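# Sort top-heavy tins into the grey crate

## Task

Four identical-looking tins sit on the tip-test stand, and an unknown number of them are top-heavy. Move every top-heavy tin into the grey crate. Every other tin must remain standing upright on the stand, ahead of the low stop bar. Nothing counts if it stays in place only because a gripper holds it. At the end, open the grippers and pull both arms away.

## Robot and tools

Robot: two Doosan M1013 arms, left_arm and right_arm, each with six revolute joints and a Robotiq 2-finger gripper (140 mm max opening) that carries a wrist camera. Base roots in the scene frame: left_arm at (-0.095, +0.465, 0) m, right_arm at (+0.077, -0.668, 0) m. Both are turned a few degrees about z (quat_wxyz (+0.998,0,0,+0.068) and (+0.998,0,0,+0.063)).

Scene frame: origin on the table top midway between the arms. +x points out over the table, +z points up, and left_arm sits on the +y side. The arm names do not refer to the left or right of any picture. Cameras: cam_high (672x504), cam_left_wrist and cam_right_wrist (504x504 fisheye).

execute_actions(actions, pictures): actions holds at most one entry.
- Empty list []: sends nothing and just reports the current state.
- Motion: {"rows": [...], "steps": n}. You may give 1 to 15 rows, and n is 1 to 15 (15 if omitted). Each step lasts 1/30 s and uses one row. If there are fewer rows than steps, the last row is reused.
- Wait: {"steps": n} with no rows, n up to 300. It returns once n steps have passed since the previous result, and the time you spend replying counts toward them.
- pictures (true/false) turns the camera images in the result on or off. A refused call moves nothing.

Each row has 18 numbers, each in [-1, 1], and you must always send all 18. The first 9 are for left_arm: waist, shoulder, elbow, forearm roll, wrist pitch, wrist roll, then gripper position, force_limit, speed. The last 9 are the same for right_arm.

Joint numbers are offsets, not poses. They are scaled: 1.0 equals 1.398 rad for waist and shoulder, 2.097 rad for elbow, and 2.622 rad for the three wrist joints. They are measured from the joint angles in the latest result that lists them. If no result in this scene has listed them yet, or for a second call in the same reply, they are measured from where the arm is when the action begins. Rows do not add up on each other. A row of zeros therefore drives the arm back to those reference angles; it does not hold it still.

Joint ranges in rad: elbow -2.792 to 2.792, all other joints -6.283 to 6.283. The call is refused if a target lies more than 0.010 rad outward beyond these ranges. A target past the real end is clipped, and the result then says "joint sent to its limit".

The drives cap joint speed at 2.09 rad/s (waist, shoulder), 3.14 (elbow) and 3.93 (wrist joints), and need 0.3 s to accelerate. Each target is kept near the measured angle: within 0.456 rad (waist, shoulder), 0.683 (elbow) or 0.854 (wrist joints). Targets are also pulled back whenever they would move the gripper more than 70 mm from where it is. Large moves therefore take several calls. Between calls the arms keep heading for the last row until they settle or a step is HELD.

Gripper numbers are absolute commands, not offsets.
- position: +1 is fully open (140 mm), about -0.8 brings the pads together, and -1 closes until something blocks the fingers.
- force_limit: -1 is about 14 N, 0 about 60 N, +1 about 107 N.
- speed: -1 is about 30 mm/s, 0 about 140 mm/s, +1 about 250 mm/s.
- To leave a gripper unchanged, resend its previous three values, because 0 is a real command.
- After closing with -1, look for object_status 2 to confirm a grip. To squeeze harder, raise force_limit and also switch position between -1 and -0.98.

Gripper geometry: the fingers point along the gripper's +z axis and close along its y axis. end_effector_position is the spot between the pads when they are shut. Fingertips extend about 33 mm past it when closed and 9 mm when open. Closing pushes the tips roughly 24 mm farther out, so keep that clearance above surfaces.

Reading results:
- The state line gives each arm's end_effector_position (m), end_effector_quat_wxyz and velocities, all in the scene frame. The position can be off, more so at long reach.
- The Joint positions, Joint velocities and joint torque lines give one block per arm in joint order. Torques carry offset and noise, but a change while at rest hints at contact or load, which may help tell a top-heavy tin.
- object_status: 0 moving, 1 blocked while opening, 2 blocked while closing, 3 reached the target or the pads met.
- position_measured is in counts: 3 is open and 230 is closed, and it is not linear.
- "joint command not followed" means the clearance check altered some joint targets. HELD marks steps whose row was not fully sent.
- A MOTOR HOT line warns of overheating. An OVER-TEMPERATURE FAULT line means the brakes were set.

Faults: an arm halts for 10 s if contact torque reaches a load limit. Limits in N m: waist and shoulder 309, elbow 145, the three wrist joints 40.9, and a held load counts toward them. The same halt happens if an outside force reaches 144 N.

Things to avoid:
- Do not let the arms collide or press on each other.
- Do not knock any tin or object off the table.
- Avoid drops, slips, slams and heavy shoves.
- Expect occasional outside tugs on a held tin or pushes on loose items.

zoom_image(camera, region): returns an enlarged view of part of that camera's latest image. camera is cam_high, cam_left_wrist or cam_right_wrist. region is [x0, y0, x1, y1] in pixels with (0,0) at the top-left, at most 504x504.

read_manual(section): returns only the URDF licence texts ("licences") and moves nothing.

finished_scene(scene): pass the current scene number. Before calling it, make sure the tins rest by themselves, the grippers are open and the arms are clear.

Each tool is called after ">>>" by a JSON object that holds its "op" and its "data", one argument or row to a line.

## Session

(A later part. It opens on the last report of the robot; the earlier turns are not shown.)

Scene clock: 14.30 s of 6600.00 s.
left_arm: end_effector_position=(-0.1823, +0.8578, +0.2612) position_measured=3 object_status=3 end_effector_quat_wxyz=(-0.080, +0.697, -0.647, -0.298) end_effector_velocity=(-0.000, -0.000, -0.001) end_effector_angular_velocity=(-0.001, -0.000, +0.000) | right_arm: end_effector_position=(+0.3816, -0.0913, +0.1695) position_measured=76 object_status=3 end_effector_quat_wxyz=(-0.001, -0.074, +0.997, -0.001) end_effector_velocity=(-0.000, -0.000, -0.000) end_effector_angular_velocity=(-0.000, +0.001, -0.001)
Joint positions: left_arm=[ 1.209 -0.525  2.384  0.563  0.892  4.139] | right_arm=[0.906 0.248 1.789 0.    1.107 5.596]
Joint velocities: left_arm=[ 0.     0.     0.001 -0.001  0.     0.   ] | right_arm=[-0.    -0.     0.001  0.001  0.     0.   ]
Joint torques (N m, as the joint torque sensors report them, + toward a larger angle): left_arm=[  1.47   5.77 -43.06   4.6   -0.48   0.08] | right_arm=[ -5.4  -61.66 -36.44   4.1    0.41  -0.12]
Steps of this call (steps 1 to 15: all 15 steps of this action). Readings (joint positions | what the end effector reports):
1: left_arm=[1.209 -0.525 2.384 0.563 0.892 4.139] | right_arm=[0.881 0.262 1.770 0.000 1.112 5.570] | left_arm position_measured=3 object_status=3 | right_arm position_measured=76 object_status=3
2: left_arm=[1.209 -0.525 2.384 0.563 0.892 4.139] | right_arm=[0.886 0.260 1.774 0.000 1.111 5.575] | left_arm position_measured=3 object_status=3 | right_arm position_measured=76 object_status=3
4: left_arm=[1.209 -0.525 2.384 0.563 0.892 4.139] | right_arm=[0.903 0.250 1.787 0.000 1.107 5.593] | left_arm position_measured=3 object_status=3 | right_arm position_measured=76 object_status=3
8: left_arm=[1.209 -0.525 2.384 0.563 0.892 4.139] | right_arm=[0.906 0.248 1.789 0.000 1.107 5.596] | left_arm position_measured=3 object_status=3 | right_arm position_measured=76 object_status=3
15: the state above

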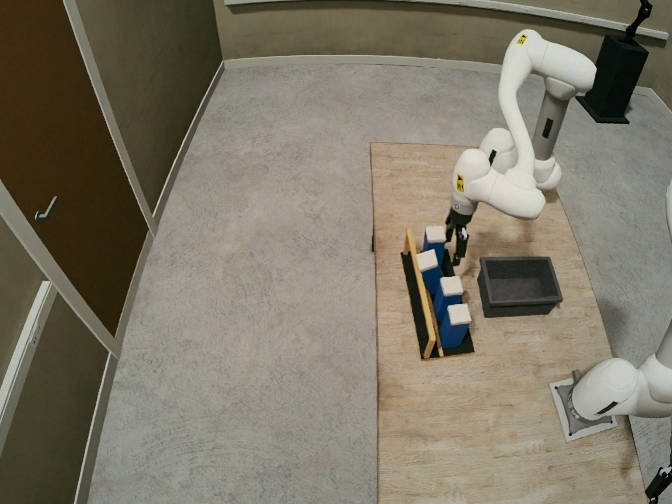

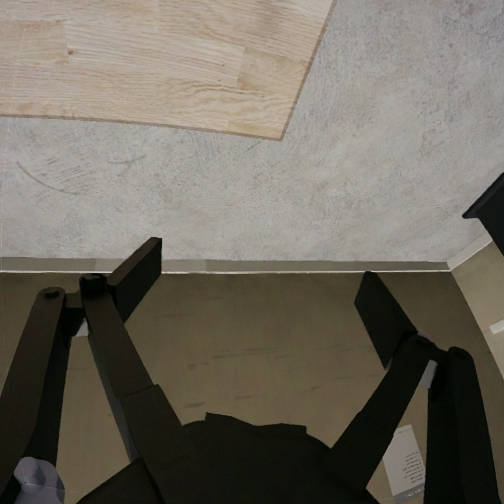

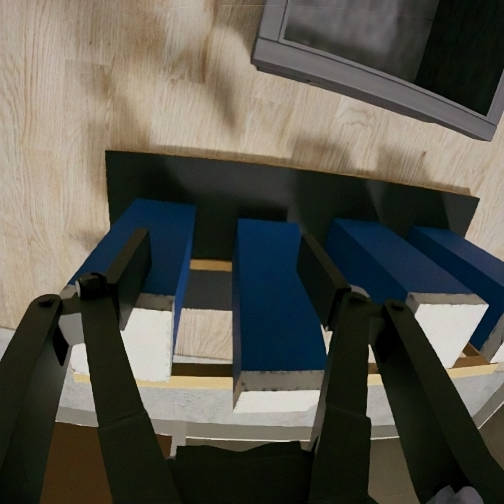

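>>> {"op": "execute_actions", "data": {
  "actions": [
    {"rows":[[0,0,0,0,0,0,1,0,0,0.0515,-0.023,0.0196,0,-0.004,0.05,0.42,0,0]],"steps":10}
  ],
  "pictures": false
}}

>>> {"op": "execute_actions", "data": {
  "actions": [
    {"rows":[[0,0,0,0,0,0,1,0,0,0.074,0.198,-0.188,0,0.0444,0.04,0.42,0,0]]}
  ],
  "pictures": false
}}

>>> {"op": "execute_actions", "data": {
  "actions": [
    {"steps":8}
  ]
}}

Scene clock: 17.37 s of 6600.00 s.
left_arm: end_effector_position=(-0.1823, +0.8578, +0.2612) position_measured=3 object_status=3 end_effector_quat_wxyz=(-0.080, +0.697, -0.647, -0.298) end_effector_velocity=(+0.000, -0.000, -0.001) end_effector_angular_velocity=(-0.001, -0.001, +0.000) | right_arm: end_effector_position=(+0.3298, -0.0897, +0.1697) position_measured=76 object_status=3 end_effector_quat_wxyz=(-0.000, -0.044, +0.999, -0.000) end_effector_velocity=(-0.001, -0.002, -0.001) end_effector_angular_velocity=(-0.003, +0.001, -0.001)
Joint positions: left_arm=[ 1.209 -0.525  2.384  0.563  0.892  4.139] | right_arm=[0.978 0.216 1.83  0.    1.096 5.727]
Joint velocities: left_arm=[ 0.     0.001  0.    -0.001 -0.001  0.   ] | right_arm=[ 0.    -0.     0.003 -0.001  0.001  0.002]
Joint torques (N m, as the joint torque sensors report them, + toward a larger angle): left_arm=[  2.     6.52 -42.89   4.53  -0.48   0.15] | right_arm=[ -8.23 -58.98 -34.87   4.1    0.56   0.37]
Steps of this call (steps 1 to 15: the robot went on to your last target; steps 16 to 82: nothing new was sent; steps 83 to 92: all 10 steps of this action). Readings (joint positions | what the end effector reports):
83: left_arm=[1.209 -0.525 2.384 0.563 0.892 4.139] | right_arm=[0.907 0.248 1.789 0.000 1.107 5.597] | left_arm position_measured=3 object_status=3 | right_arm position_measured=76 object_status=3
84: left_arm=[1.209 -0.525 2.384 0.563 0.892 4.139] | right_arm=[0.911 0.247 1.792 0.000 1.106 5.605] | left_arm position_measured=3 object_status=3 | right_arm position_measured=76 object_status=3
86: left_arm=[1.209 -0.525 2.384 0.563 0.892 4.139] | right_arm=[0.942 0.233 1.809 0.000 1.101 5.662] | left_arm position_measured=3 object_status=3 | right_arm position_measured=76 object_status=3
90: left_arm=[1.209 -0.525 2.384 0.563 0.892 4.139] | right_arm=[0.978 0.216 1.830 0.000 1.096 5.727] | left_arm position_measured=3 object_status=3 | right_arm position_measured=76 object_status=3
92: the state above

Scene clock: 17.87 s of 6600.00 s.
left_arm: end_effector_position=(-0.1823, +0.8578, +0.2612) position_measured=3 object_status=3 end_effector_quat_wxyz=(-0.080, +0.697, -0.647, -0.298) end_effector_velocity=(-0.000, +0.000, +0.000) end_effector_angular_velocity=(+0.000, +0.000, +0.000) | right_arm: end_effector_position=(+0.3355, +0.1058, +0.1701) position_measured=76 object_status=3 end_effector_quat_wxyz=(-0.000, -0.044, +0.999, -0.000) end_effector_velocity=(-0.013, +0.124, -0.018) end_effector_angular_velocity=(-0.004, +0.002, +0.001)
Joint positions: left_arm=[ 1.209 -0.525  2.384  0.563  0.892  4.139] | right_arm=[1.081 0.49  1.441 0.    1.211 5.831]
Joint velocities: left_arm=[ 0.     0.    -0.001  0.     0.    -0.   ] | right_arm=[ 0.069  0.186 -0.255  0.     0.074  0.068]
Joint torques (N m, as the joint torque sensors report them, + toward a larger angle): left_arm=[  1.38   6.82 -42.92   4.51  -0.33   0.21] | right_arm=[ -11.61 -117.02  -32.49    3.62    0.83    0.09]
Steps of this call (steps 1 to 15: all 15 steps of this action). Readings (joint positions | what the end effector reports):
1: left_arm=[1.209 -0.525 2.384 0.563 0.892 4.139] | right_arm=[0.978 0.216 1.830 0.000 1.096 5.728] | left_arm position_measured=3 object_status=3 | right_arm position_measured=76 object_status=3
2: left_arm=[1.209 -0.525 2.384 0.563 0.892 4.139] | right_arm=[0.980 0.220 1.824 0.000 1.098 5.729] | left_arm position_measured=3 object_status=3 | right_arm position_measured=76 object_status=3
4: left_arm=[1.209 -0.525 2.384 0.563 0.892 4.139] | right_arm=[0.992 0.252 1.778 0.000 1.114 5.741] | left_arm position_measured=3 object_status=3 | right_arm position_measured=76 object_status=3
8: left_arm=[1.209 -0.525 2.384 0.563 0.892 4.139] | right_arm=[1.028 0.348 1.641 0.000 1.153 5.778] | left_arm position_measured=3 object_status=3 | right_arm position_measured=76 object_status=3
15: the state above

Scene clock: 18.13 s of 6600.00 s.
left_arm: end_effector_position=(-0.1823, +0.8578, +0.2612) position_measured=3 object_status=3 end_effector_quat_wxyz=(-0.080, +0.697, -0.647, -0.298) end_effector_velocity=(-0.000, +0.000, +0.000) end_effector_angular_velocity=(-0.001, +0.001, -0.000) | right_arm: end_effector_position=(+0.3354, +0.1084, +0.1703) position_measured=76 object_status=3 end_effector_quat_wxyz=(+0.000, -0.044, +0.999, +0.000) end_effector_velocity=(-0.000, -0.000, +0.000) end_effector_angular_velocity=(-0.001, -0.001, +0.001)
Joint positions: left_arm=[ 1.209 -0.525  2.384  0.563  0.892  4.139] | right_arm=[1.082 0.493 1.436 0.    1.212 5.832]
Joint velocities: left_arm=[-0.     0.001 -0.001  0.001  0.001 -0.   ] | right_arm=[ 0.    -0.     0.    -0.001  0.001  0.   ]
Joint torques (N m, as the joint torque sensors report them, + toward a larger angle): left_arm=[  1.96   6.58 -42.87   4.53  -0.36   0.1 ] | right_arm=[ -2.98 -89.37 -36.85   4.51   0.28   0.29]
Steps of this call (steps 1 to 8: the robot went on to your last target). Readings (joint positions | what the end effector reports):
1: left_arm=[1.209 -0.525 2.384 0.563 0.892 4.139] | right_arm=[1.082 0.493 1.437 0.000 1.212 5.832] | left_arm position_measured=3 object_status=3 | right_arm position_measured=76 object_status=3
2: left_arm=[1.209 -0.525 2.384 0.563 0.892 4.139] | right_arm=[1.082 0.493 1.436 0.000 1.212 5.832] | left_arm position_measured=3 object_status=3 | right_arm position_measured=76 object_status=3
4: left_arm=[1.209 -0.525 2.384 0.563 0.892 4.139] | right_arm=[1.082 0.493 1.436 0.000 1.212 5.832] | left_arm position_measured=3 object_status=3 | right_arm position_measured=76 object_status=3
8: the state above

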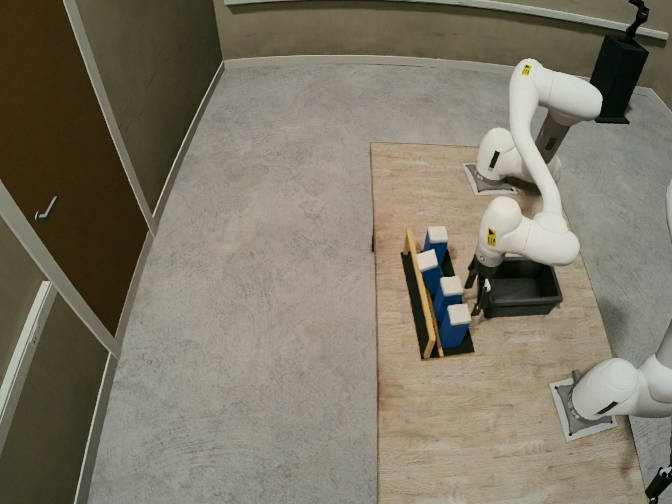

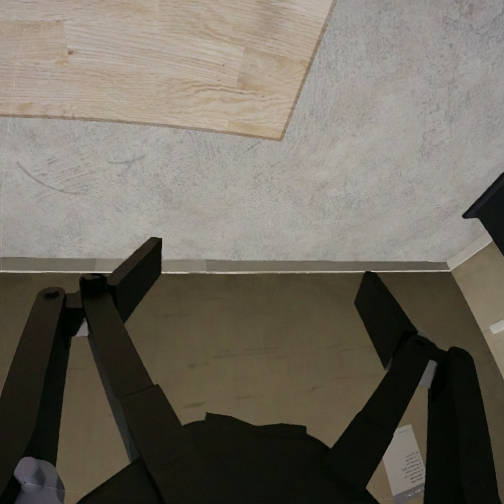

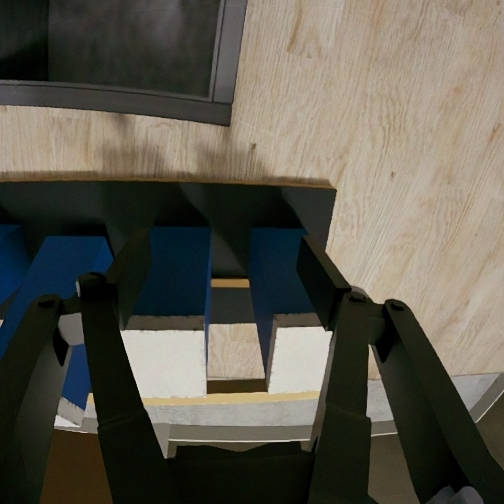

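>>> {"op": "execute_actions", "data": {
  "actions": [
    {"rows":[[0,0,0,0,0,0,1,0,0,-0.004,0.006,-0.0064,0,0.002,-0.002,0.42,0,0],[0,0,0,0,0,0,1,0,0,-0.008,0.012,-0.013,0,0.004,-0.004,0.42,0,0],[0,0,0,0,0,0,1,0,0,-0.012,0.015,-0.016,0,0.005,-0.006,0.42,0,0],[0,0,0,0,0,0,1,0,0,-0.016,0.018,-0.019,0,0.006,-0.009,0.42,0,0],[0,0,0,0,0,0,1,0,0,-0.02,0.021,-0.022,0,0.007,-0.011,0.42,0,0],[0,0,0,0,0,0,1,0,0,-0.024,0.024,-0.026,0,0.008,-0.014,0.42,0,0],[0,0,0,0,0,0,1,0,0,-0.028,0.027,-0.029,0,0.009,-0.017,0.42,0,0],[0,0,0,0,0,0,1,0,0,-0.032,0.03,-0.032,0,0.01,-0.02,0.42,0,0],[0,0,0,0,0,0,1,0,0,-0.036,0.033,-0.035,0,0.011,-0.023,0.42,0,0],[0,0,0,0,0,0,1,0,0,-0.04,0.036,-0.038,0,0.012,-0.026,0.42,0,0],[0,0,0,0,0,0,1,0,0,-0.043,0.038,-0.041,0,0.012,-0.028,0.42,0,0],[0,0,0,0,0,0,1,0,0,-0.046,0.04,-0.043,0,0.013,-0.03,0.42,0,0],[0,0,0,0,0,0,1,0,0,-0.048,0.042,-0.045,0,0.013,-0.032,0.42,0,0]]}
  ],
  "pictures": false
}}

>>> {"op": "execute_actions", "data": {
  "actions": [
    {"steps":8}
  ]
}}

>>> {"op": "execute_actions", "data": {
  "actions": [
    {"rows":[[0,0,0,0,0,0,1,0,0,0.016,-0.012,0.013,0,-0.004,0.009,0.42,0,0]]}
  ]
}}

Scene clock: 21.83 s of 6600.00 s.
left_arm: end_effector_position=(-0.1823, +0.8578, +0.2612) position_measured=3 object_status=3 end_effector_quat_wxyz=(-0.080, +0.697, -0.647, -0.298) end_effector_velocity=(+0.001, +0.001, +0.001) end_effector_angular_velocity=(+0.001, -0.002, +0.001) | right_arm: end_effector_position=(+0.4020, +0.1242, +0.1708) position_measured=76 object_status=3 end_effector_quat_wxyz=(+0.000, -0.052, +0.999, +0.001) end_effector_velocity=(+0.027, +0.001, -0.009) end_effector_angular_velocity=(-0.015, +0.018, +0.019)
Joint positions: left_arm=[ 1.209 -0.525  2.384  0.563  0.892  4.139] | right_arm=[1.016 0.551 1.343 0.    1.246 5.75 ]
Joint velocities: left_arm=[-0.     0.001 -0.002 -0.002 -0.    -0.   ] | right_arm=[-0.031  0.034 -0.038  0.011  0.026 -0.053]
Joint torques (N m, as the joint torque sensors report them, + toward a larger angle): left_arm=[  2.25   6.49 -43.05   4.64  -0.36   0.03] | right_arm=[   9.12 -100.57  -39.13    2.46   -0.37   -0.22]
Steps of this call (steps 1 to 15: the robot went on to your last target; steps 16 to 90: nothing new was sent; then 0.20 s passed at rest; steps 91 to 105: all 15 steps of this action). Readings (joint positions | what the end effector reports):
91: left_arm=[1.209 -0.525 2.384 0.563 0.892 4.139] | right_arm=[1.082 0.493 1.435 0.000 1.213 5.832] | left_arm position_measured=3 object_status=3 | right_arm position_measured=76 object_status=3
92: left_arm=[1.209 -0.525 2.384 0.563 0.892 4.139] | right_arm=[1.080 0.496 1.430 0.000 1.215 5.831] | left_arm position_measured=3 object_status=3 | right_arm position_measured=76 object_status=3
94: left_arm=[1.209 -0.525 2.384 0.563 0.892 4.139] | right_arm=[1.071 0.508 1.411 0.000 1.222 5.822] | left_arm position_measured=3 object_status=3 | right_arm position_measured=76 object_status=3
98: left_arm=[1.209 -0.525 2.384 0.563 0.892 4.139] | right_arm=[1.048 0.526 1.382 0.000 1.233 5.795] | left_arm position_measured=3 object_status=3 | right_arm position_measured=76 object_status=3
105: the state above

Scene clock: 22.10 s of 6600.00 s.
left_arm: end_effector_position=(-0.1823, +0.8578, +0.2612) position_measured=3 object_status=3 end_effector_quat_wxyz=(-0.080, +0.697, -0.647, -0.298) end_effector_velocity=(+0.000, +0.000, +0.001) end_effector_angular_velocity=(+0.001, -0.000, -0.000) | right_arm: end_effector_position=(+0.4029, +0.1245, +0.1709) position_measured=76 object_status=3 end_effector_quat_wxyz=(+0.000, -0.052, +0.999, +0.001) end_effector_velocity=(+0.003, +0.001, +0.003) end_effector_angular_velocity=(+0.003, -0.005, +0.000)
Joint positions: left_arm=[ 1.209 -0.525  2.384  0.563  0.892  4.139] | right_arm=[1.015 0.552 1.341 0.    1.247 5.748]
Joint velocities: left_arm=[-0.    -0.001 -0.    -0.     0.    -0.   ] | right_arm=[-0.001 -0.002 -0.003 -0.003 -0.    -0.   ]
Joint torques (N m, as the joint torque sensors report them, + toward a larger angle): left_arm=[  1.89   7.26 -42.74   4.48  -0.4    0.07] | right_arm=[-13.04 -91.14 -40.6    1.76  -2.18   0.18]
Steps of this call (steps 1 to 8: the robot went on to your last target). Readings (joint positions | what the end effector reports):
1: left_arm=[1.209 -0.525 2.384 0.563 0.892 4.139] | right_arm=[1.015 0.552 1.342 0.000 1.247 5.749] | left_arm position_measured=3 object_status=3 | right_arm position_measured=76 object_status=3
2: left_arm=[1.209 -0.525 2.384 0.563 0.892 4.139] | right_arm=[1.015 0.552 1.342 0.000 1.247 5.749] | left_arm position_measured=3 object_status=3 | right_arm position_measured=76 object_status=3
4: left_arm=[1.209 -0.525 2.384 0.563 0.892 4.139] | right_arm=[1.015 0.552 1.341 0.000 1.247 5.748] | left_arm position_measured=3 object_status=3 | right_arm position_measured=76 object_status=3
8: the state above

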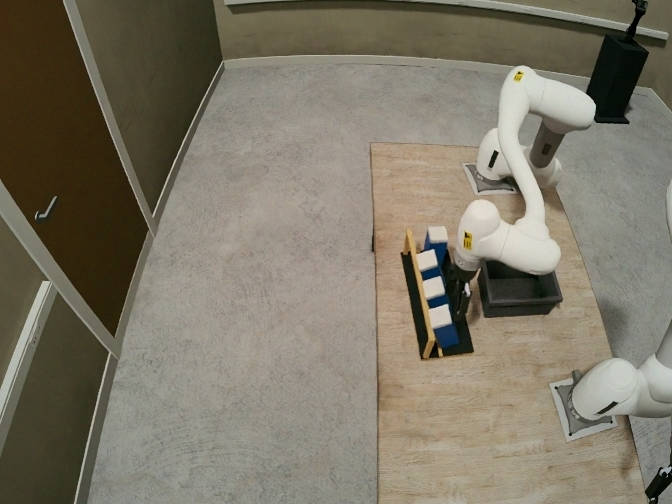

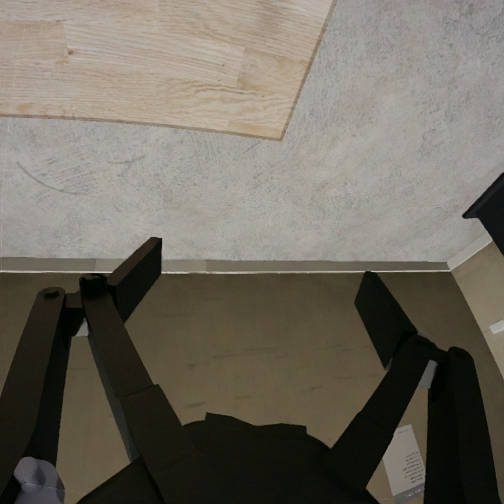

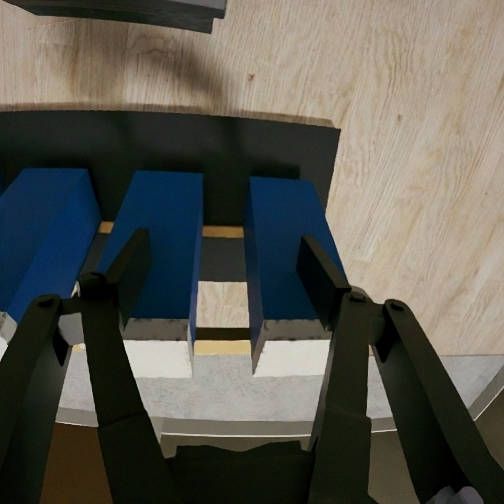

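Scene clock: 22.60 s of 6600.00 s.
left_arm: end_effector_position=(-0.1823, +0.8578, +0.2612) position_measured=3 object_status=3 end_effector_quat_wxyz=(-0.080, +0.697, -0.647, -0.298) end_effector_velocity=(+0.000, +0.000, -0.001) end_effector_angular_velocity=(-0.001, -0.000, +0.000) | right_arm: end_effector_position=(+0.3809, +0.1217, +0.1707) position_measured=76 object_status=3 end_effector_quat_wxyz=(+0.000, -0.051, +0.999, +0.001) end_effector_velocity=(-0.001, -0.000, +0.001) end_effector_angular_velocity=(+0.001, -0.000, +0.001)
Joint positions: left_arm=[ 1.209 -0.525  2.384  0.563  0.892  4.139] | right_arm=[1.037 0.535 1.369 0.    1.236 5.772]
Joint velocities: left_arm=[ 0.     0.001  0.    -0.    -0.001  0.   ] | right_arm=[ 0.001 -0.001 -0.     0.     0.001 -0.   ]
Joint torques (N m, as the joint torque sensors report them, + toward a larger angle): left_arm=[  2.36   6.7  -43.06   4.38  -0.31  -0.05] | right_arm=[ -5.25 -93.31 -38.19   4.31   0.58   0.15]
Steps of this call (steps 1 to 15: all 15 steps of this action). Readings (joint positions | what the end effector reports):
1: left_arm=[1.209 -0.525 2.384 0.563 0.892 4.139] | right_arm=[1.015 0.552 1.341 0.000 1.247 5.748] | left_arm position_measured=3 object_status=3 | right_arm position_measured=76 object_status=3
2: left_arm=[1.209 -0.525 2.384 0.563 0.892 4.139] | right_arm=[1.018 0.550 1.345 -0.000 1.245 5.752] | left_arm position_measured=3 object_status=3 | right_arm position_measured=76 object_status=3
4: left_arm=[1.209 -0.525 2.384 0.563 0.892 4.139] | right_arm=[1.034 0.538 1.365 -0.000 1.238 5.769] | left_arm position_measured=3 object_status=3 | right_arm position_measured=76 object_status=3
8: left_arm=[1.209 -0.525 2.384 0.563 0.892 4.139] | right_arm=[1.037 0.535 1.368 0.000 1.236 5.772] | left_arm position_measured=3 object_status=3 | right_arm position_measured=76 object_status=3
15: the state above

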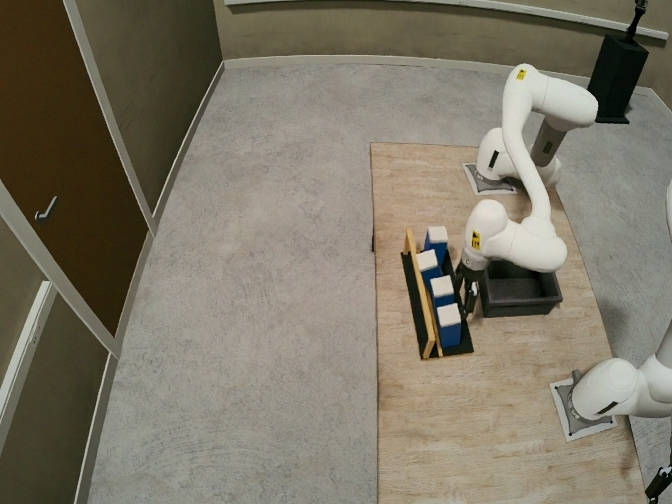

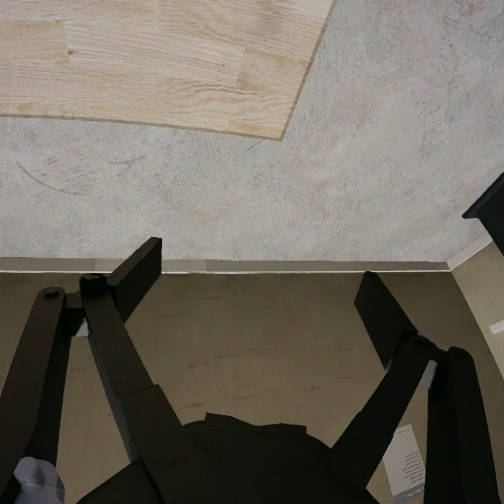

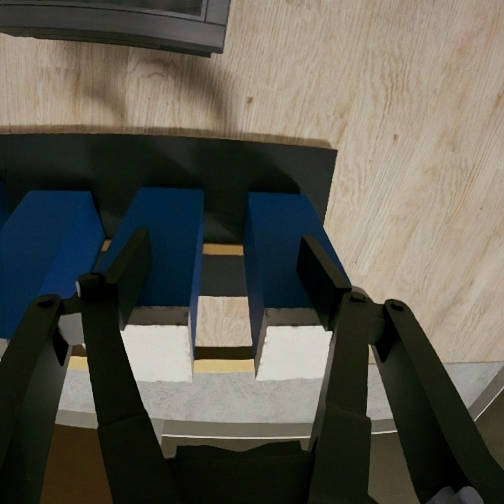

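>>> {"op": "execute_actions", "data": {
  "actions": [
    {"rows":[[0,0,0,0,0,0,1,0,0,0.02,-0.015,0.016,0,-0.005,0.011,0.42,0,0]],"steps":12}
  ],
  "pictures": false
}}

>>> {"op": "execute_actions", "data": {
  "actions": [
    {"rows":[[0,0,0,0,0,0,1,0,0,0,-0.0258,-0.0446,0,0.0495,0,0.25,0,0]],"steps":12}
  ],
  "pictures": false
}}

>>> {"op": "execute_actions", "data": {
  "actions": [
    {"rows":[[0,0,0,0,0,0,1,0,0,-0.1504,-0.0992,0.0968,0,-0.024,-0.0767,0.25,0,0]]}
  ],
  "pictures": false
}}

>>> {"op": "execute_actions", "data": {
  "actions": [
    {"steps":6}
  ]
}}

Scene clock: 24.97 s of 6600.00 s.
left_arm: end_effector_position=(-0.1823, +0.8578, +0.2612) position_measured=3 object_status=3 end_effector_quat_wxyz=(-0.080, +0.697, -0.647, -0.298) end_effector_velocity=(-0.000, -0.000, -0.000) end_effector_angular_velocity=(-0.000, +0.001, -0.001) | right_arm: end_effector_position=(+0.3536, +0.1174, +0.1706) position_measured=76 object_status=3 end_effector_quat_wxyz=(+0.000, -0.051, +0.999, +0.001) end_effector_velocity=(+0.000, -0.000, +0.000) end_effector_angular_velocity=(-0.000, +0.000, -0.000)
Joint positions: left_arm=[ 1.209 -0.525  2.384  0.563  0.892  4.139] | right_arm=[1.065 0.514 1.402 0.    1.223 5.801]
Joint velocities: left_arm=[-0.    -0.     0.001  0.001 -0.     0.   ] | right_arm=[-0.     0.    -0.001 -0.     0.001  0.   ]
Joint torques (N m, as the joint torque sensors report them, + toward a larger angle): left_arm=[  2.17   7.12 -42.75   4.48  -0.45   0.06] | right_arm=[ -3.23 -86.64 -38.29   3.9    0.34   0.5 ]
Steps of this call (steps 1 to 15: the robot went on to your last target; steps 16 to 59: nothing new was sent; steps 60 to 71: all 12 steps of this action). Readings (joint positions | what the end effector reports):
60: left_arm=[1.209 -0.525 2.384 0.563 0.892 4.139] | right_arm=[1.038 0.535 1.369 0.000 1.236 5.772] | left_arm position_measured=3 object_status=3 | right_arm position_measured=76 object_status=3
61: left_arm=[1.209 -0.525 2.384 0.563 0.892 4.139] | right_arm=[1.042 0.532 1.374 0.000 1.234 5.777] | left_arm position_measured=3 object_status=3 | right_arm position_measured=76 object_status=3
63: left_arm=[1.209 -0.525 2.384 0.563 0.892 4.139] | right_arm=[1.061 0.517 1.397 0.000 1.225 5.796] | left_arm position_measured=3 object_status=3 | right_arm position_measured=76 object_status=3
67: left_arm=[1.209 -0.525 2.384 0.563 0.892 4.139] | right_arm=[1.065 0.514 1.402 0.000 1.223 5.801] | left_arm position_measured=3 object_status=3 | right_arm position_measured=76 object_status=3
71: the state above

Scene clock: 25.37 s of 6600.00 s.
left_arm: end_effector_position=(-0.1823, +0.8578, +0.2612) position_measured=3 object_status=3 end_effector_quat_wxyz=(-0.080, +0.697, -0.647, -0.298) end_effector_velocity=(+0.000, +0.001, +0.001) end_effector_angular_velocity=(+0.001, +0.001, -0.000) | right_arm: end_effector_position=(+0.3537, +0.1177, +0.2511) position_measured=98 object_status=0 end_effector_quat_wxyz=(+0.000, -0.051, +0.999, +0.001) end_effector_velocity=(+0.001, +0.002, +0.003) end_effector_angular_velocity=(+0.005, -0.002, -0.000)
Joint positions: left_arm=[ 1.209 -0.525  2.384  0.563  0.892  4.139] | right_arm=[1.065 0.478 1.309 0.    1.353 5.801]
Joint velocities: left_arm=[-0.     0.001 -0.001  0.001 -0.     0.   ] | right_arm=[-0.    -0.    -0.005  0.     0.001  0.   ]
Joint torques (N m, as the joint torque sensors report them, + toward a larger angle): left_arm=[  2.64   6.29 -43.42   4.57  -0.45   0.  ] | right_arm=[ -2.3  -83.53 -39.1    4.17   0.57   0.37]
Steps of this call (steps 1 to 12: all 12 steps of this action). Readings (joint positions | what the end effector reports):
1: left_arm=[1.209 -0.525 2.384 0.563 0.892 4.139] | right_arm=[1.065 0.514 1.402 0.000 1.223 5.801] | left_arm position_measured=3 object_status=3 | right_arm position_measured=76 object_status=0
2: left_arm=[1.209 -0.525 2.384 0.563 0.892 4.139] | right_arm=[1.065 0.512 1.397 -0.000 1.231 5.801] | left_arm position_measured=3 object_status=3 | right_arm position_measured=80 object_status=0
4: left_arm=[1.209 -0.525 2.384 0.563 0.892 4.139] | right_arm=[1.065 0.497 1.355 -0.000 1.288 5.801] | left_arm position_measured=3 object_status=3 | right_arm position_measured=94 object_status=0
8: left_arm=[1.209 -0.525 2.384 0.563 0.892 4.139] | right_arm=[1.065 0.477 1.309 0.000 1.352 5.801] | left_arm position_measured=3 object_status=3 | right_arm position_measured=98 object_status=0
12: the state above

Scene clock: 25.87 s of 6600.00 s.
left_arm: end_effector_position=(-0.1823, +0.8578, +0.2612) position_measured=3 object_status=3 end_effector_quat_wxyz=(-0.080, +0.697, -0.647, -0.298) end_effector_velocity=(-0.000, -0.000, -0.000) end_effector_angular_velocity=(-0.000, +0.000, -0.000) | right_arm: end_effector_position=(+0.4624, -0.0304, +0.2505) position_measured=98 object_status=3 end_effector_quat_wxyz=(+0.000, -0.046, +0.999, +0.001) end_effector_velocity=(-0.001, -0.003, -0.002) end_effector_angular_velocity=(-0.001, +0.000, +0.009)
Joint positions: left_arm=[ 1.209 -0.525  2.384  0.563  0.892  4.139] | right_arm=[0.855 0.339 1.511 0.    1.29  5.6  ]
Joint velocities: left_arm=[ 0.    -0.     0.001  0.    -0.    -0.   ] | right_arm=[-0.001 -0.004  0.009 -0.    -0.004 -0.009]
Joint torques (N m, as the joint torque sensors report them, + toward a larger angle): left_arm=[  1.53   6.4  -42.9    4.55  -0.35   0.08] | right_arm=[ -4.4  -67.49 -39.45   4.65  -0.41   0.5 ]
Steps of this call (steps 1 to 15: all 15 steps of this action). Readings (joint positions | what the end effector reports):
1: left_arm=[1.209 -0.525 2.384 0.563 0.892 4.139] | right_arm=[1.065 0.478 1.309 0.000 1.353 5.801] | left_arm position_measured=3 object_status=3 | right_arm position_measured=98 object_status=0
2: left_arm=[1.209 -0.525 2.384 0.563 0.892 4.139] | right_arm=[1.061 0.475 1.313 0.000 1.352 5.796] | left_arm position_measured=3 object_status=3 | right_arm position_measured=98 object_status=3
4: left_arm=[1.209 -0.525 2.384 0.563 0.892 4.139] | right_arm=[1.030 0.455 1.345 0.000 1.341 5.766] | left_arm position_measured=3 object_status=3 | right_arm position_measured=98 object_status=3
8: left_arm=[1.209 -0.525 2.384 0.563 0.892 4.139] | right_arm=[0.946 0.400 1.424 0.000 1.317 5.687] | left_arm position_measured=3 object_status=3 | right_arm position_measured=98 object_status=3
15: the state above

Scene clock: 26.07 s of 6600.00 s.
left_arm: end_effector_position=(-0.1823, +0.8578, +0.2612) position_measured=3 object_status=3 end_effector_quat_wxyz=(-0.080, +0.697, -0.647, -0.298) end_effector_velocity=(-0.000, -0.000, -0.001) end_effector_angular_velocity=(-0.001, +0.002, -0.001) | right_arm: end_effector_position=(+0.4624, -0.0305, +0.2503) position_measured=98 object_status=3 end_effector_quat_wxyz=(+0.000, -0.046, +0.999, +0.000) end_effector_velocity=(+0.001, -0.000, -0.001) end_effector_angular_velocity=(-0.001, -0.000, -0.000)
Joint positions: left_arm=[ 1.209 -0.525  2.384  0.563  0.892  4.139] | right_arm=[0.855 0.339 1.512 0.    1.29  5.6  ]
Joint velocities: left_arm=[ 0.     0.001  0.001  0.002 -0.    -0.   ] | right_arm=[-0.001  0.001 -0.    -0.001 -0.    -0.   ]
Joint torques (N m, as the joint torque sensors report them, + toward a larger angle): left_arm=[  1.03   6.6  -43.19   4.49  -0.2    0.11] | right_arm=[ -3.65 -73.65 -39.27   4.21   0.5    0.21]
Steps of this call (steps 1 to 6: the robot went on to your last target). Readings (joint positions | what the end effector reports):
1: left_arm=[1.209 -0.525 2.384 0.563 0.892 4.139] | right_arm=[0.855 0.339 1.512 0.000 1.290 5.600] | left_arm position_measured=3 object_status=3 | right_arm position_measured=98 object_status=3
2: left_arm=[1.209 -0.525 2.384 0.563 0.892 4.139] | right_arm=[0.855 0.339 1.512 0.000 1.290 5.600] | left_arm position_measured=3 object_status=3 | right_arm position_measured=98 object_status=3
4: left_arm=[1.209 -0.525 2.384 0.563 0.892 4.139] | right_arm=[0.855 0.339 1.512 0.000 1.290 5.600] | left_arm position_measured=3 object_status=3 | right_arm position_measured=98 object_status=3
6: the state above

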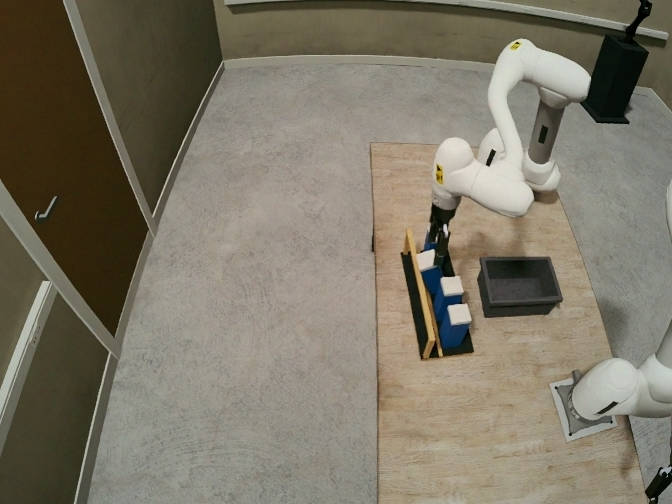

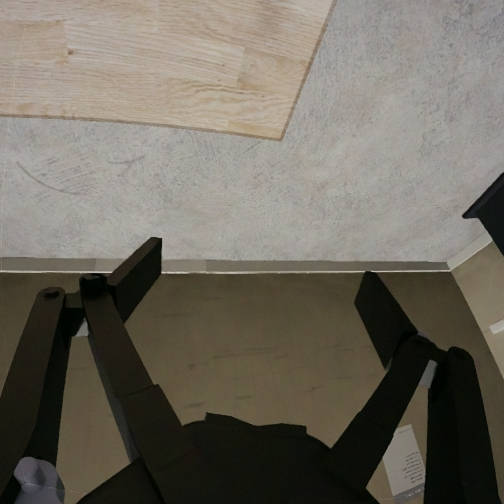

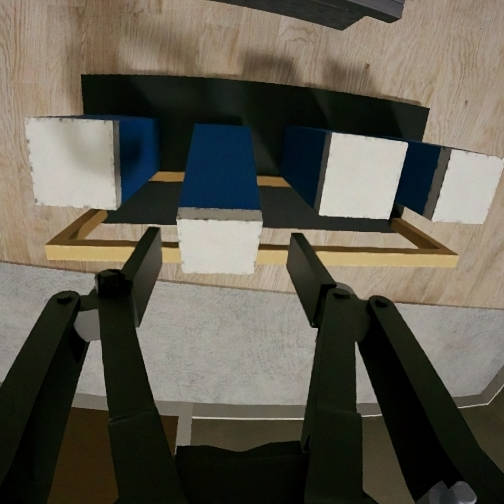

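>>> {"op": "execute_actions", "data": {
  "actions": [
    {"rows":[[0,0,0,0,0,0,1,0,0,0,0.033,0.0462,0,-0.0546,0,0.25,0,0]],"steps":12}
  ]
}}

>>> {"op": "execute_actions", "data": {
  "actions": [
    {"rows":[[0,0,0,0,0,0,1,0,0,0,0,0,0,0,0,-1,0.3,-0.3]]}
  ]
}}

Scene clock: 27.10 s of 6600.00 s.
left_arm: end_effector_position=(-0.1823, +0.8578, +0.2612) position_measured=3 object_status=3 end_effector_quat_wxyz=(-0.080, +0.697, -0.647, -0.298) end_effector_velocity=(-0.000, +0.000, +0.000) end_effector_angular_velocity=(+0.000, +0.001, +0.000) | right_arm: end_effector_position=(+0.4621, -0.0311, +0.1652) position_measured=98 object_status=3 end_effector_quat_wxyz=(+0.000, -0.046, +0.999, +0.000) end_effector_velocity=(-0.001, -0.002, -0.002) end_effector_angular_velocity=(-0.004, +0.002, +0.000)
Joint positions: left_arm=[ 1.209 -0.525  2.384  0.563  0.892  4.139] | right_arm=[0.855 0.385 1.608 0.    1.147 5.6  ]
Joint velocities: left_arm=[ 0.001  0.    -0.     0.001  0.    -0.   ] | right_arm=[ 0.    -0.     0.005 -0.001 -0.001  0.   ]
Joint torques (N m, as the joint torque sensors report them, + toward a larger angle): left_arm=[  1.86   5.77 -42.96   4.47  -0.37  -0.03] | right_arm=[ -3.25 -76.99 -37.86   4.21   0.28   0.63]
Steps of this call (steps 1 to 15: the robot went on to your last target; steps 16 to 19: nothing new was sent; steps 20 to 31: all 12 steps of this action). Readings (joint positions | what the end effector reports):
20: left_arm=[1.209 -0.525 2.384 0.563 0.892 4.139] | right_arm=[0.855 0.339 1.512 0.000 1.289 5.600] | left_arm position_measured=3 object_status=3 | right_arm position_measured=98 object_status=3
21: left_arm=[1.209 -0.525 2.384 0.563 0.892 4.139] | right_arm=[0.855 0.341 1.517 0.001 1.281 5.600] | left_arm position_measured=3 object_status=3 | right_arm position_measured=98 object_status=3
23: left_arm=[1.209 -0.525 2.384 0.563 0.892 4.139] | right_arm=[0.855 0.359 1.557 0.001 1.224 5.600] | left_arm position_measured=3 object_status=3 | right_arm position_measured=98 object_status=3
27: left_arm=[1.209 -0.525 2.384 0.563 0.892 4.139] | right_arm=[0.855 0.385 1.608 0.000 1.148 5.600] | left_arm position_measured=3 object_status=3 | right_arm position_measured=98 object_status=3
31: the state above

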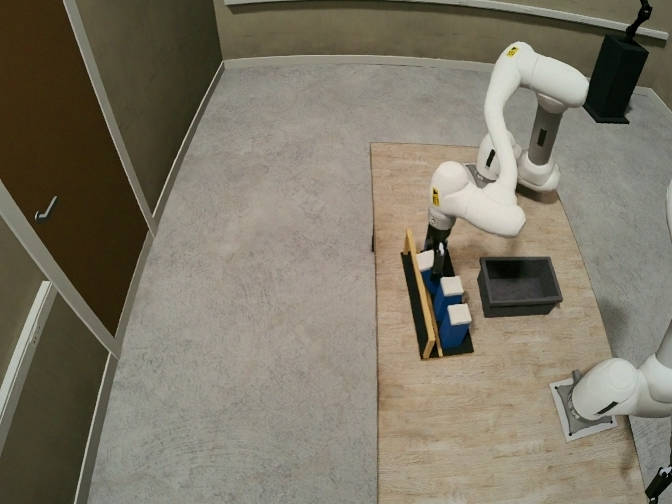

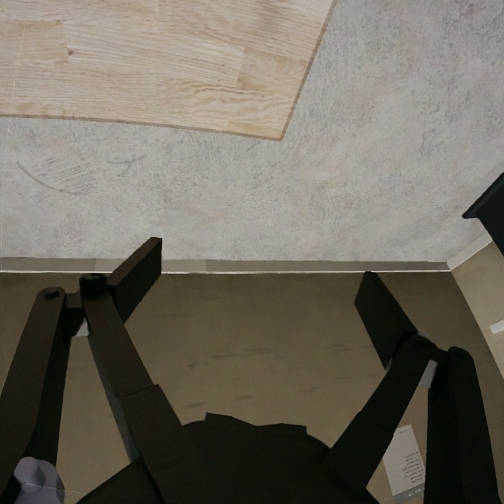

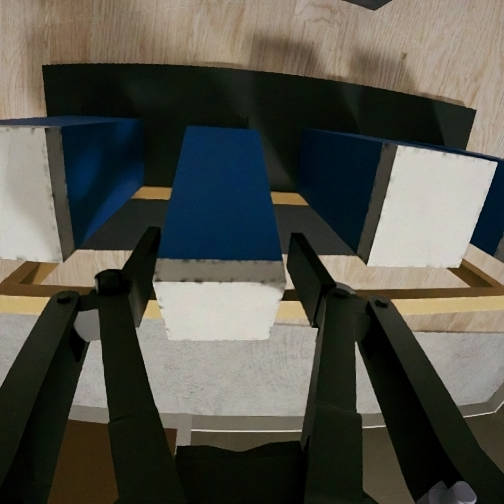

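Scene clock: 27.60 s of 6600.00 s.
left_arm: end_effector_position=(-0.1823, +0.8578, +0.2612) position_measured=3 object_status=3 end_effector_quat_wxyz=(-0.080, +0.697, -0.647, -0.298) end_effector_velocity=(+0.000, +0.000, -0.000) end_effector_angular_velocity=(-0.000, +0.001, -0.000) | right_arm: end_effector_position=(+0.4621, -0.0312, +0.1652) position_measured=137 object_status=2 end_effector_quat_wxyz=(+0.000, -0.046, +0.999, +0.000) end_effector_velocity=(-0.000, -0.000, -0.001) end_effector_angular_velocity=(-0.002, +0.002, -0.000)
Joint positions: left_arm=[ 1.209 -0.525  2.384  0.563  0.892  4.139] | right_arm=[0.855 0.385 1.609 0.    1.147 5.6  ]
Joint velocities: left_arm=[-0.     0.001  0.     0.001 -0.    -0.   ] | right_arm=[-0.     0.001  0.     0.     0.001 -0.   ]
Joint torques (N m, as the joint torque sensors report them, + toward a larger angle): left_arm=[  1.44   6.15 -42.52   4.5   -0.38   0.05] | right_arm=[ -3.63 -70.84 -36.03   5.24  -1.01   0.04]
Steps of this call (steps 1 to 15: all 15 steps of this action). Readings (joint positions | what the end effector reports):
1: left_arm=[1.209 -0.525 2.384 0.563 0.892 4.139] | right_arm=[0.855 0.385 1.609 0.000 1.147 5.600] | left_arm position_measured=3 object_status=3 | right_arm position_measured=98 object_status=0
2: left_arm=[1.209 -0.525 2.384 0.563 0.892 4.139] | right_arm=[0.855 0.385 1.609 0.000 1.147 5.600] | left_arm position_measured=3 object_status=3 | right_arm position_measured=101 object_status=0
4: left_arm=[1.209 -0.525 2.384 0.563 0.892 4.139] | right_arm=[0.855 0.385 1.609 0.000 1.147 5.600] | left_arm position_measured=3 object_status=3 | right_arm position_measured=112 object_status=0
8: left_arm=[1.209 -0.525 2.384 0.563 0.892 4.139] | right_arm=[0.855 0.385 1.609 0.000 1.147 5.600] | left_arm position_measured=3 object_status=3 | right_arm position_measured=135 object_status=0
15: the state above

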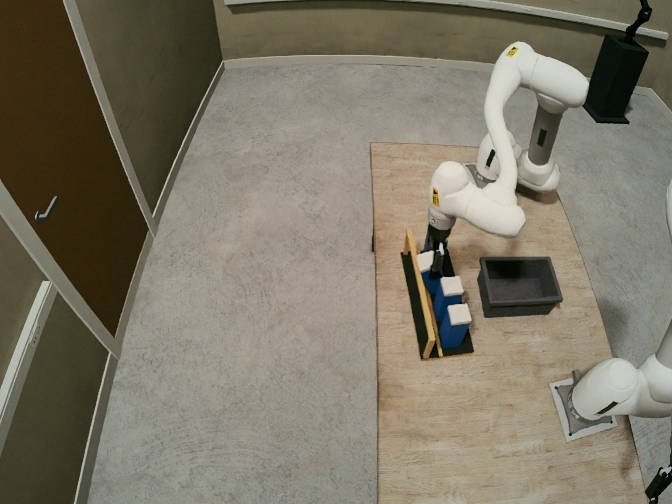

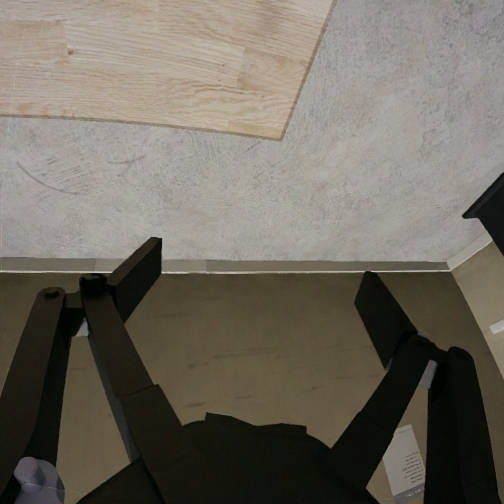

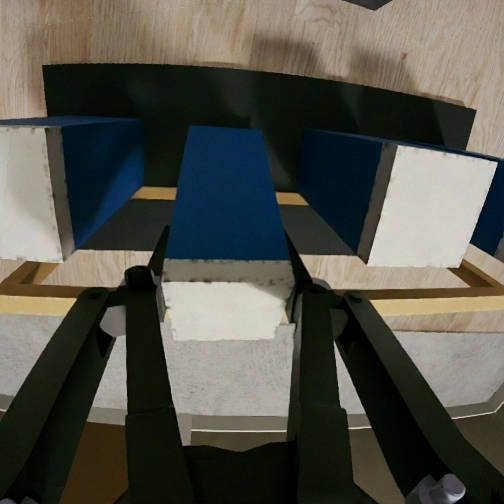

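>>> {"op": "execute_actions", "data": {
  "actions": [
    {"rows":[[0,0,0,0,0,0,1,0,0,0,-0.057,-0.12,0,0.1266,0,-1,0.3,-0.3]]}
  ],
  "pictures": false
}}

>>> {"op": "execute_actions", "data": {
  "actions": [
    {"rows":[[0,0,0,0,0,0,1,0,0,0.288,-0.17,0.184,0,-0.171,-0.3387,-1,0.3,-0.3]]}
  ],
  "pictures": false
}}

>>> {"op": "execute_actions", "data": {
  "actions": [
    {"steps":14}
  ]
}}

Scene clock: 29.77 s of 6600.00 s.
left_arm: end_effector_position=(-0.1823, +0.8578, +0.2612) position_measured=3 object_status=3 end_effector_quat_wxyz=(-0.080, +0.697, -0.647, -0.298) end_effector_velocity=(+0.000, -0.000, -0.001) end_effector_angular_velocity=(-0.001, -0.000, -0.000) | right_arm: end_effector_position=(+0.4621, -0.0311, +0.3599) position_measured=137 object_status=2 end_effector_quat_wxyz=(+0.000, -0.046, +0.999, +0.000) end_effector_velocity=(-0.000, -0.005, -0.000) end_effector_angular_velocity=(-0.013, +0.001, +0.000)
Joint positions: left_arm=[ 1.209 -0.525  2.384  0.563  0.892  4.139] | right_arm=[0.855 0.305 1.358 0.    1.478 5.6  ]
Joint velocities: left_arm=[-0.     0.     0.001 -0.001 -0.     0.   ] | right_arm=[-0.     0.     0.    -0.006  0.012  0.   ]
Joint torques (N m, as the joint torque sensors report them, + toward a larger angle): left_arm=[  1.7    6.96 -42.97   4.53  -0.41   0.06] | right_arm=[ -0.22 -79.63 -43.79   4.17   0.32   0.33]
Steps of this call (steps 1 to 15: the robot went on to your last target; steps 16 to 50: nothing new was sent; steps 51 to 65: all 15 steps of this action). Readings (joint positions | what the end effector reports):
51: left_arm=[1.209 -0.525 2.384 0.563 0.892 4.139] | right_arm=[0.855 0.385 1.608 0.000 1.147 5.600] | left_arm position_measured=3 object_status=3 | right_arm position_measured=137 object_status=2
52: left_arm=[1.209 -0.525 2.384 0.563 0.892 4.139] | right_arm=[0.855 0.384 1.602 0.000 1.155 5.600] | left_arm position_measured=3 object_status=3 | right_arm position_measured=137 object_status=2
54: left_arm=[1.209 -0.525 2.384 0.563 0.892 4.139] | right_arm=[0.855 0.370 1.558 0.000 1.213 5.600] | left_arm position_measured=3 object_status=3 | right_arm position_measured=137 object_status=2
58: left_arm=[1.209 -0.525 2.384 0.563 0.892 4.139] | right_arm=[0.855 0.338 1.459 0.000 1.343 5.600] | left_arm position_measured=3 object_status=3 | right_arm position_measured=137 object_status=2
65: the state above

Scene clock: 30.27 s of 6600.00 s.
left_arm: end_effector_position=(-0.1823, +0.8578, +0.2612) position_measured=3 object_status=3 end_effector_quat_wxyz=(-0.080, +0.697, -0.647, -0.298) end_effector_velocity=(-0.000, +0.000, +0.000) end_effector_angular_velocity=(-0.000, +0.001, +0.000) | right_arm: end_effector_position=(+0.2639, +0.0130, +0.3331) position_measured=137 object_status=2 end_effector_quat_wxyz=(+0.073, -0.463, +0.880, +0.071) end_effector_velocity=(-0.476, +0.023, -0.064) end_effector_angular_velocity=(+0.368, -0.427, +2.054)
Joint positions: left_arm=[ 1.209 -0.525  2.384  0.563  0.892  4.139] | right_arm=[ 1.129  0.144  1.62  -0.     1.173  4.997]
Joint velocities: left_arm=[ 0.     0.001 -0.     0.001  0.    -0.   ] | right_arm=[ 0.652 -0.385  0.623 -0.    -0.721 -1.433]
Joint torques (N m, as the joint torque sensors report them, + toward a larger angle): left_arm=[  2.02   7.44 -42.88   4.45  -0.41   0.08] | right_arm=[ -3.04 -57.78 -39.97   4.37  -0.33   0.41]
Steps of this call (steps 1 to 15: all 15 steps of this action). Readings (joint positions | what the end effector reports):
1: left_arm=[1.209 -0.525 2.384 0.563 0.892 4.139] | right_arm=[0.855 0.305 1.358 0.000 1.478 5.599] | left_arm position_measured=3 object_status=3 | right_arm position_measured=137 object_status=2
2: left_arm=[1.209 -0.525 2.384 0.563 0.892 4.139] | right_arm=[0.859 0.303 1.361 0.000 1.474 5.590] | left_arm position_measured=3 object_status=3 | right_arm position_measured=137 object_status=2
4: left_arm=[1.209 -0.525 2.384 0.563 0.892 4.139] | right_arm=[0.886 0.287 1.389 -0.000 1.441 5.531] | left_arm position_measured=3 object_status=3 | right_arm position_measured=137 object_status=2
8: left_arm=[1.209 -0.525 2.384 0.563 0.892 4.139] | right_arm=[0.976 0.234 1.474 -0.000 1.343 5.335] | left_arm position_measured=3 object_status=3 | right_arm position_measured=137 object_status=2
15: the state above

Scene clock: 30.73 s of 6600.00 s.
left_arm: end_effector_position=(-0.1823, +0.8578, +0.2612) position_measured=3 object_status=3 end_effector_quat_wxyz=(-0.080, +0.697, -0.647, -0.298) end_effector_velocity=(-0.000, +0.000, +0.000) end_effector_angular_velocity=(+0.000, -0.000, +0.000) | right_arm: end_effector_position=(+0.1708, +0.0100, +0.3205) position_measured=137 object_status=2 end_effector_quat_wxyz=(+0.115, -0.631, +0.762, +0.095) end_effector_velocity=(+0.000, +0.000, +0.000) end_effector_angular_velocity=(+0.000, -0.000, +0.000)
Joint positions: left_arm=[ 1.209 -0.525  2.384  0.563  0.892  4.139] | right_arm=[1.257 0.067 1.744 0.    1.03  4.712]
Joint velocities: left_arm=[ 0. -0. -0. -0. -0. -0.] | right_arm=[-0.  0. -0.  0. -0. -0.]
Joint torques (N m, as the joint torque sensors report them, + toward a larger angle): left_arm=[  1.84   7.58 -43.02   4.54  -0.35   0.07] | right_arm=[ -4.36 -52.73 -42.23   4.63  -0.54   0.69]
Steps of this call (steps 1 to 14: the robot went on to your last target). Readings (joint positions | what the end effector reports):
1: left_arm=[1.209 -0.525 2.384 0.563 0.892 4.139] | right_arm=[1.151 0.131 1.641 -0.000 1.149 4.949] | left_arm position_measured=3 object_status=3 | right_arm position_measured=137 object_status=2
2: left_arm=[1.209 -0.525 2.384 0.563 0.892 4.139] | right_arm=[1.173 0.118 1.662 -0.000 1.124 4.900] | left_arm position_measured=3 object_status=3 | right_arm position_measured=137 object_status=2
4: left_arm=[1.209 -0.525 2.384 0.563 0.892 4.139] | right_arm=[1.216 0.092 1.704 0.000 1.076 4.804] | left_arm position_measured=3 object_status=3 | right_arm position_measured=137 object_status=2
8: left_arm=[1.209 -0.525 2.384 0.563 0.892 4.139] | right_arm=[1.257 0.067 1.743 0.000 1.031 4.713] | left_arm position_measured=3 object_status=3 | right_arm position_measured=137 object_status=2
14: the state above

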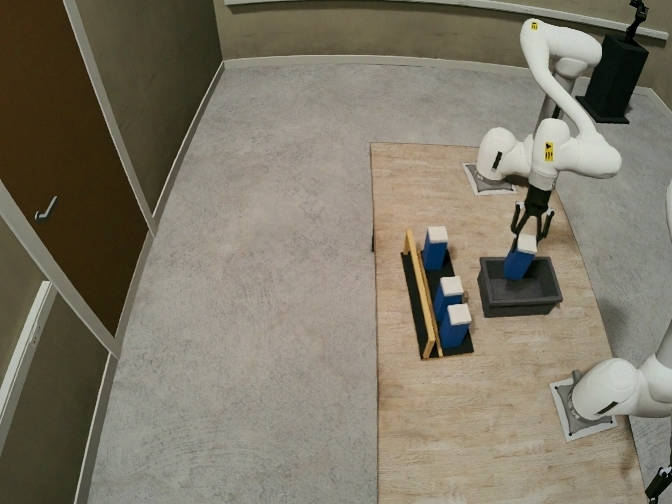

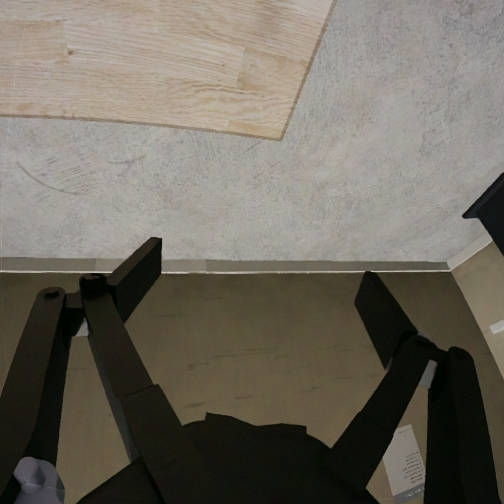

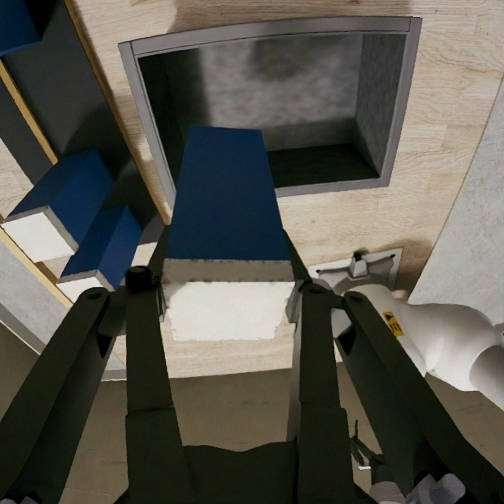

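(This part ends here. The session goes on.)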